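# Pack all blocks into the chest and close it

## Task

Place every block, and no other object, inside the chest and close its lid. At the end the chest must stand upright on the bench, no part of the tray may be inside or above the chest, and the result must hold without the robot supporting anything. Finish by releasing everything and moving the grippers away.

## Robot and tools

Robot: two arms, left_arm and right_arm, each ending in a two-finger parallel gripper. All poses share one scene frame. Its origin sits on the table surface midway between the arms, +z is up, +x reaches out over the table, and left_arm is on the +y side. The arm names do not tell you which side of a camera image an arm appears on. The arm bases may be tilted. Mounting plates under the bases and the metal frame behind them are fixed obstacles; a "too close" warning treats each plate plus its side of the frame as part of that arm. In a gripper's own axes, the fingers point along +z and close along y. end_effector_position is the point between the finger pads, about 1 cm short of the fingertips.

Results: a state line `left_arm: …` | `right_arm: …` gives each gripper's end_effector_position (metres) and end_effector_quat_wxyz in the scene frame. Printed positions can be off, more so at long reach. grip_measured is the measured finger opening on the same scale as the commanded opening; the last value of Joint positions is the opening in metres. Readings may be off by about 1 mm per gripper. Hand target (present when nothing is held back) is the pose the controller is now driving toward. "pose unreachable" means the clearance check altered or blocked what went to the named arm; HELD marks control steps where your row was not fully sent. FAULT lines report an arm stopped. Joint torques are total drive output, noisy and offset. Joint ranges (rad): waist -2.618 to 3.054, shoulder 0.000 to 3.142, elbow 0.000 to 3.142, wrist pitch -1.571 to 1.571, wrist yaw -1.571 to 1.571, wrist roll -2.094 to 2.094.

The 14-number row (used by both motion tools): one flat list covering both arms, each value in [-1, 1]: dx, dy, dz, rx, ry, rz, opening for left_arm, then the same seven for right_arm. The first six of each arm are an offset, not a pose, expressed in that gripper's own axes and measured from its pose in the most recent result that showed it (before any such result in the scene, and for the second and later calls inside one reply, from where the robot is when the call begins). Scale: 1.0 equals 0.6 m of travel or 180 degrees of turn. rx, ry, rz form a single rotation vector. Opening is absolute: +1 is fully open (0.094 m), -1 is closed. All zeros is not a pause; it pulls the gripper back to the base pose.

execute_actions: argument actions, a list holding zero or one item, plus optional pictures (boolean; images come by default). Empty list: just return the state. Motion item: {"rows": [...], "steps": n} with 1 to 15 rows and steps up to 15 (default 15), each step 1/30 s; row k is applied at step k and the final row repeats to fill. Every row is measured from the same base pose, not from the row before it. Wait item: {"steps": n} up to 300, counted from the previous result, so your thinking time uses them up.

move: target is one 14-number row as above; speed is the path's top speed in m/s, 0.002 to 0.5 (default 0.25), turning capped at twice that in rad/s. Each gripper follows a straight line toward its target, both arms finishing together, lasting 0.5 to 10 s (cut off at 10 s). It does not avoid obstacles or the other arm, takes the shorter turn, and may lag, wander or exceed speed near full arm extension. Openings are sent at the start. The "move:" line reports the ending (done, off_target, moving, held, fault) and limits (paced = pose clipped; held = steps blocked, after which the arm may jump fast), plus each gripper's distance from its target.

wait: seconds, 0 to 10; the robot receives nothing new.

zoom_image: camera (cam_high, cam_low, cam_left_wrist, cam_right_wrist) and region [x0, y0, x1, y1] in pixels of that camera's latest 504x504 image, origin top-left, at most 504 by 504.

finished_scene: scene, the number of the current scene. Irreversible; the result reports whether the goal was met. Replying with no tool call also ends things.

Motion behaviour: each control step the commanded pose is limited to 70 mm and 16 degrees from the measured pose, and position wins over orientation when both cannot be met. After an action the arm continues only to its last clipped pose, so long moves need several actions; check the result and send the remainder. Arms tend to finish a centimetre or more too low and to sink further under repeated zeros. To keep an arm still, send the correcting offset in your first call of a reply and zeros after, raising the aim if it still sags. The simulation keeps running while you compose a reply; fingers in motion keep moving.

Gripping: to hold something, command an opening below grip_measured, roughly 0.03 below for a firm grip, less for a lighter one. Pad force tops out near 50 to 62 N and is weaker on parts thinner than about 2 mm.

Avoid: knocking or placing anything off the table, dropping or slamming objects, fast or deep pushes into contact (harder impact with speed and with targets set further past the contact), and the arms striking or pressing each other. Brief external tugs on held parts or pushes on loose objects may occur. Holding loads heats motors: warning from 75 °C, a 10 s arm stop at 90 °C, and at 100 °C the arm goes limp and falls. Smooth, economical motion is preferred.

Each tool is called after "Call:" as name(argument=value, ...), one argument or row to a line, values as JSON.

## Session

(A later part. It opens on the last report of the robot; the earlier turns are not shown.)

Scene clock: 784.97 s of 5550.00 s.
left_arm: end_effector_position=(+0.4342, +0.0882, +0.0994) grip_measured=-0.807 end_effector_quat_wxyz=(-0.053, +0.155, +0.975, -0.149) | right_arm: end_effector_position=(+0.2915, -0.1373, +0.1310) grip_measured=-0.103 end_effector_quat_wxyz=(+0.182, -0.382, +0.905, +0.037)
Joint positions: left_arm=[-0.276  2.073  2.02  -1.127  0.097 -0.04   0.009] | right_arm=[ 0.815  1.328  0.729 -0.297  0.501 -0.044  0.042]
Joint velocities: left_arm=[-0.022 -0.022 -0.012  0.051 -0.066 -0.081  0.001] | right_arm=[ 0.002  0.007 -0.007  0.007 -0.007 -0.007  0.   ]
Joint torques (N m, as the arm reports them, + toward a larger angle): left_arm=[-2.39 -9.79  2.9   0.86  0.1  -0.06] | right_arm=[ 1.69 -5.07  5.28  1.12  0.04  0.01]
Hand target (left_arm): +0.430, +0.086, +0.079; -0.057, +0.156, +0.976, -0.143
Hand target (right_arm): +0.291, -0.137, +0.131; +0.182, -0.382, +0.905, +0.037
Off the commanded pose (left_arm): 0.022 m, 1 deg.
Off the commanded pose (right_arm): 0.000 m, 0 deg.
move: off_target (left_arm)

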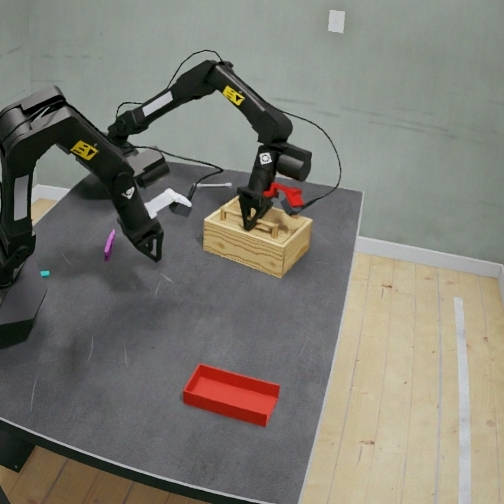

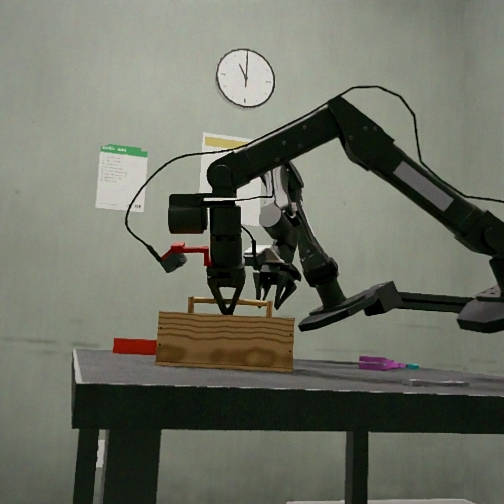

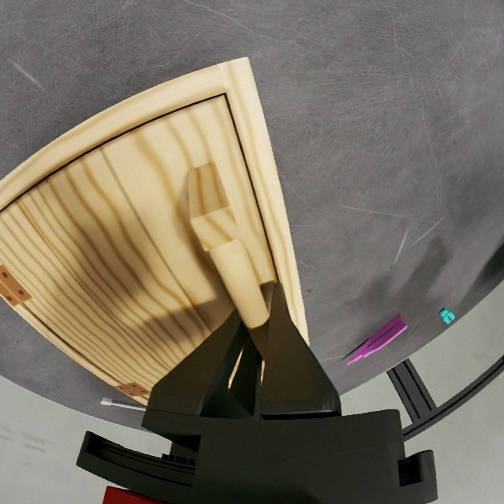

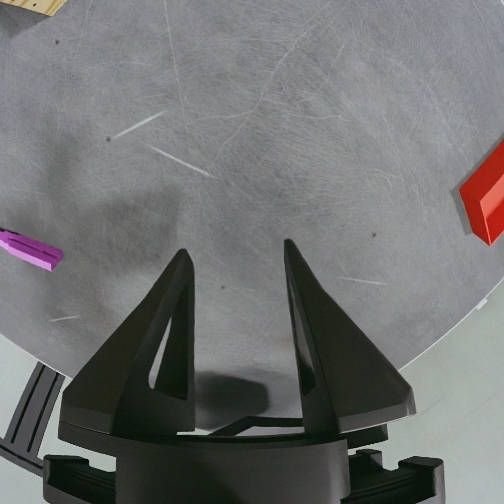

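Call:
move(
  target=[0,0,-0.01,0,0,0,0, 0,0,0,0,0,0,-0.1],
)

Call:
move(
  target=[0.15,0.15,-0.2,0,0,0,0, 0,0,0,0,0,0,-0.1],
  speed=0.15,
)

Call:
finished_scene(
  scene=1,
)

Scene clock: 790.37 s of 5550.00 s.
left_arm: end_effector_position=(+0.4321, +0.0791, +0.1067) grip_measured=-0.003 end_effector_quat_wxyz=(-0.052, +0.158, +0.972, -0.167) | right_arm: end_effector_position=(+0.2915, -0.1373, +0.1310) grip_measured=-0.103 end_effector_quat_wxyz=(+0.182, -0.382, +0.905, +0.037)
Joint positions: left_arm=[-0.286  2.063  2.02  -1.127  0.13  -0.04   0.047] | right_arm=[ 0.815  1.328  0.729 -0.297  0.501 -0.044  0.042]
Joint velocities: left_arm=[-0.007 -0.002 -0.007  0.022 -0.007  0.007 -0.   ] | right_arm=[ 0.002 -0.007  0.002  0.007 -0.007  0.007 -0.001]
Joint torques (N m, as the arm reports them, + toward a larger angle): left_arm=[ -1.48 -10.9    6.6    0.21  -0.09  -0.03] | right_arm=[ 1.69 -5.07  5.29  1.12  0.05  0.  ]
Hand target (left_arm): +0.435, +0.090, +0.105; -0.053, +0.155, +0.975, -0.149
Hand target (right_arm): +0.291, -0.137, +0.131; +0.182, -0.382, +0.905, +0.037
Off the commanded pose (left_arm): 0.011 m, 2 deg.
Off the commanded pose (right_arm): 0.000 m, 0 deg.
After step 90, 1.70 s passed at rest.
move: off_target (left_arm)

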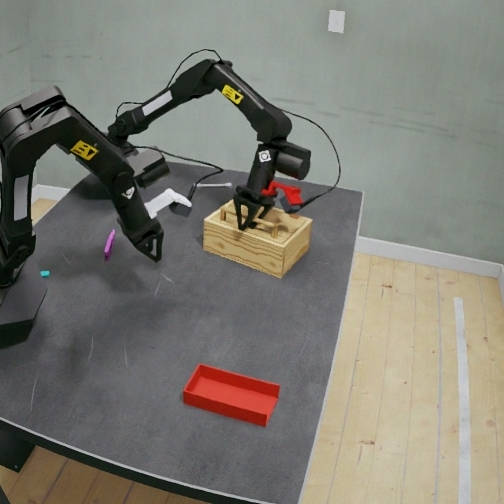

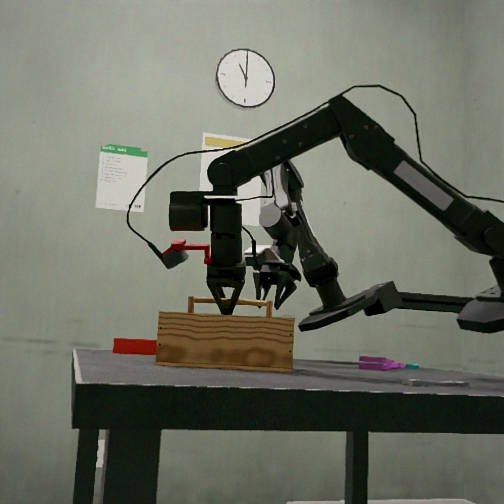

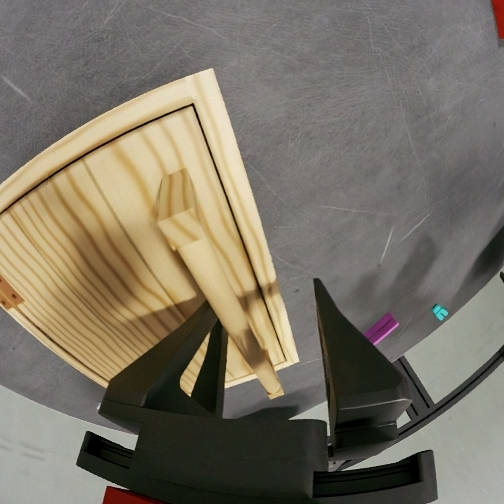

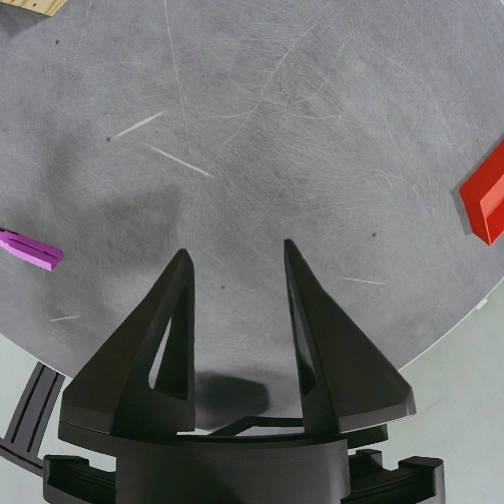

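Scene clock: 792.07 s of 5550.00 s.
left_arm: end_effector_position=(+0.3947, +0.2274, +0.1876) grip_measured=-0.002 end_effector_quat_wxyz=(-0.050, +0.152, +0.974, -0.157) | right_arm: end_effector_position=(+0.2915, -0.1373, +0.1310) grip_measured=-0.103 end_effector_quat_wxyz=(+0.182, -0.382, +0.905, +0.037)
Joint positions: left_arm=[ 0.044  1.68   1.764 -1.306  0.232  0.258  0.047] | right_arm=[ 0.815  1.328  0.729 -0.297  0.501 -0.044  0.042]
Joint velocities: left_arm=[-0.002 -0.022  0.017 -0.007  0.022 -0.022 -0.001] | right_arm=[-0.007 -0.012  0.007 -0.022  0.051  0.051  0.   ]
Joint torques (N m, as the arm reports them, + toward a larger angle): left_arm=[ -0.54 -10.48   4.75   0.09   0.28   0.12] | right_arm=[ 1.7  -5.07  5.28  1.12  0.05  0.  ]
Hand target (left_arm): +0.388, +0.224, +0.192; -0.053, +0.157, +0.972, -0.169
Hand target (right_arm): +0.291, -0.137, +0.131; +0.182, -0.382, +0.905, +0.037
Off the commanded pose (left_arm): 0.006 m, 1 deg.
Off the commanded pose (right_arm): 0.000 m, 0 deg.
move: done

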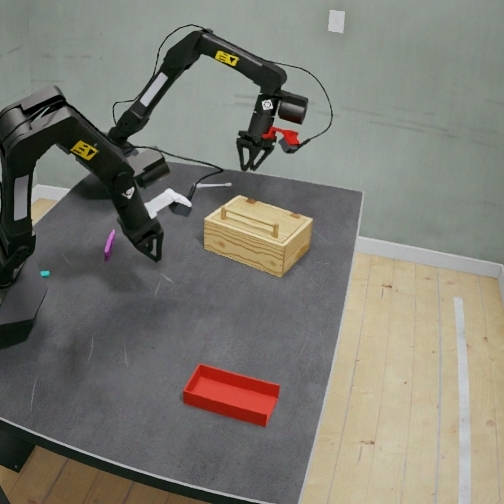

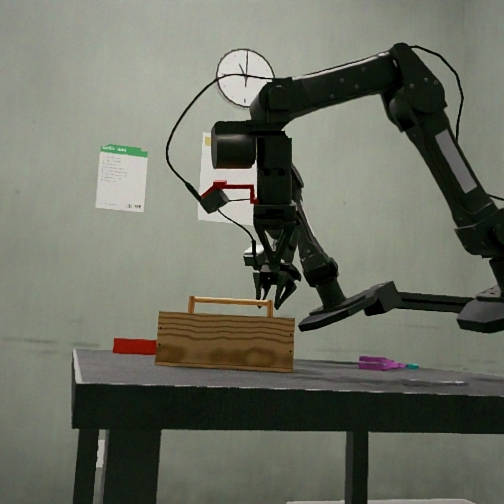

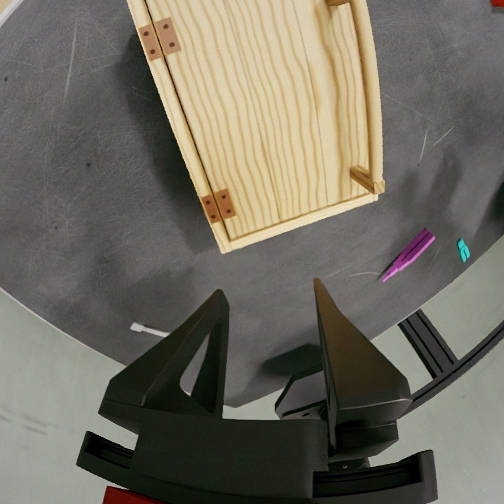

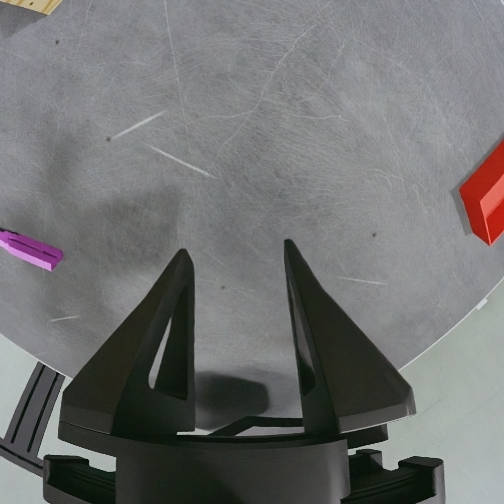

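The scene is finished: the task was done.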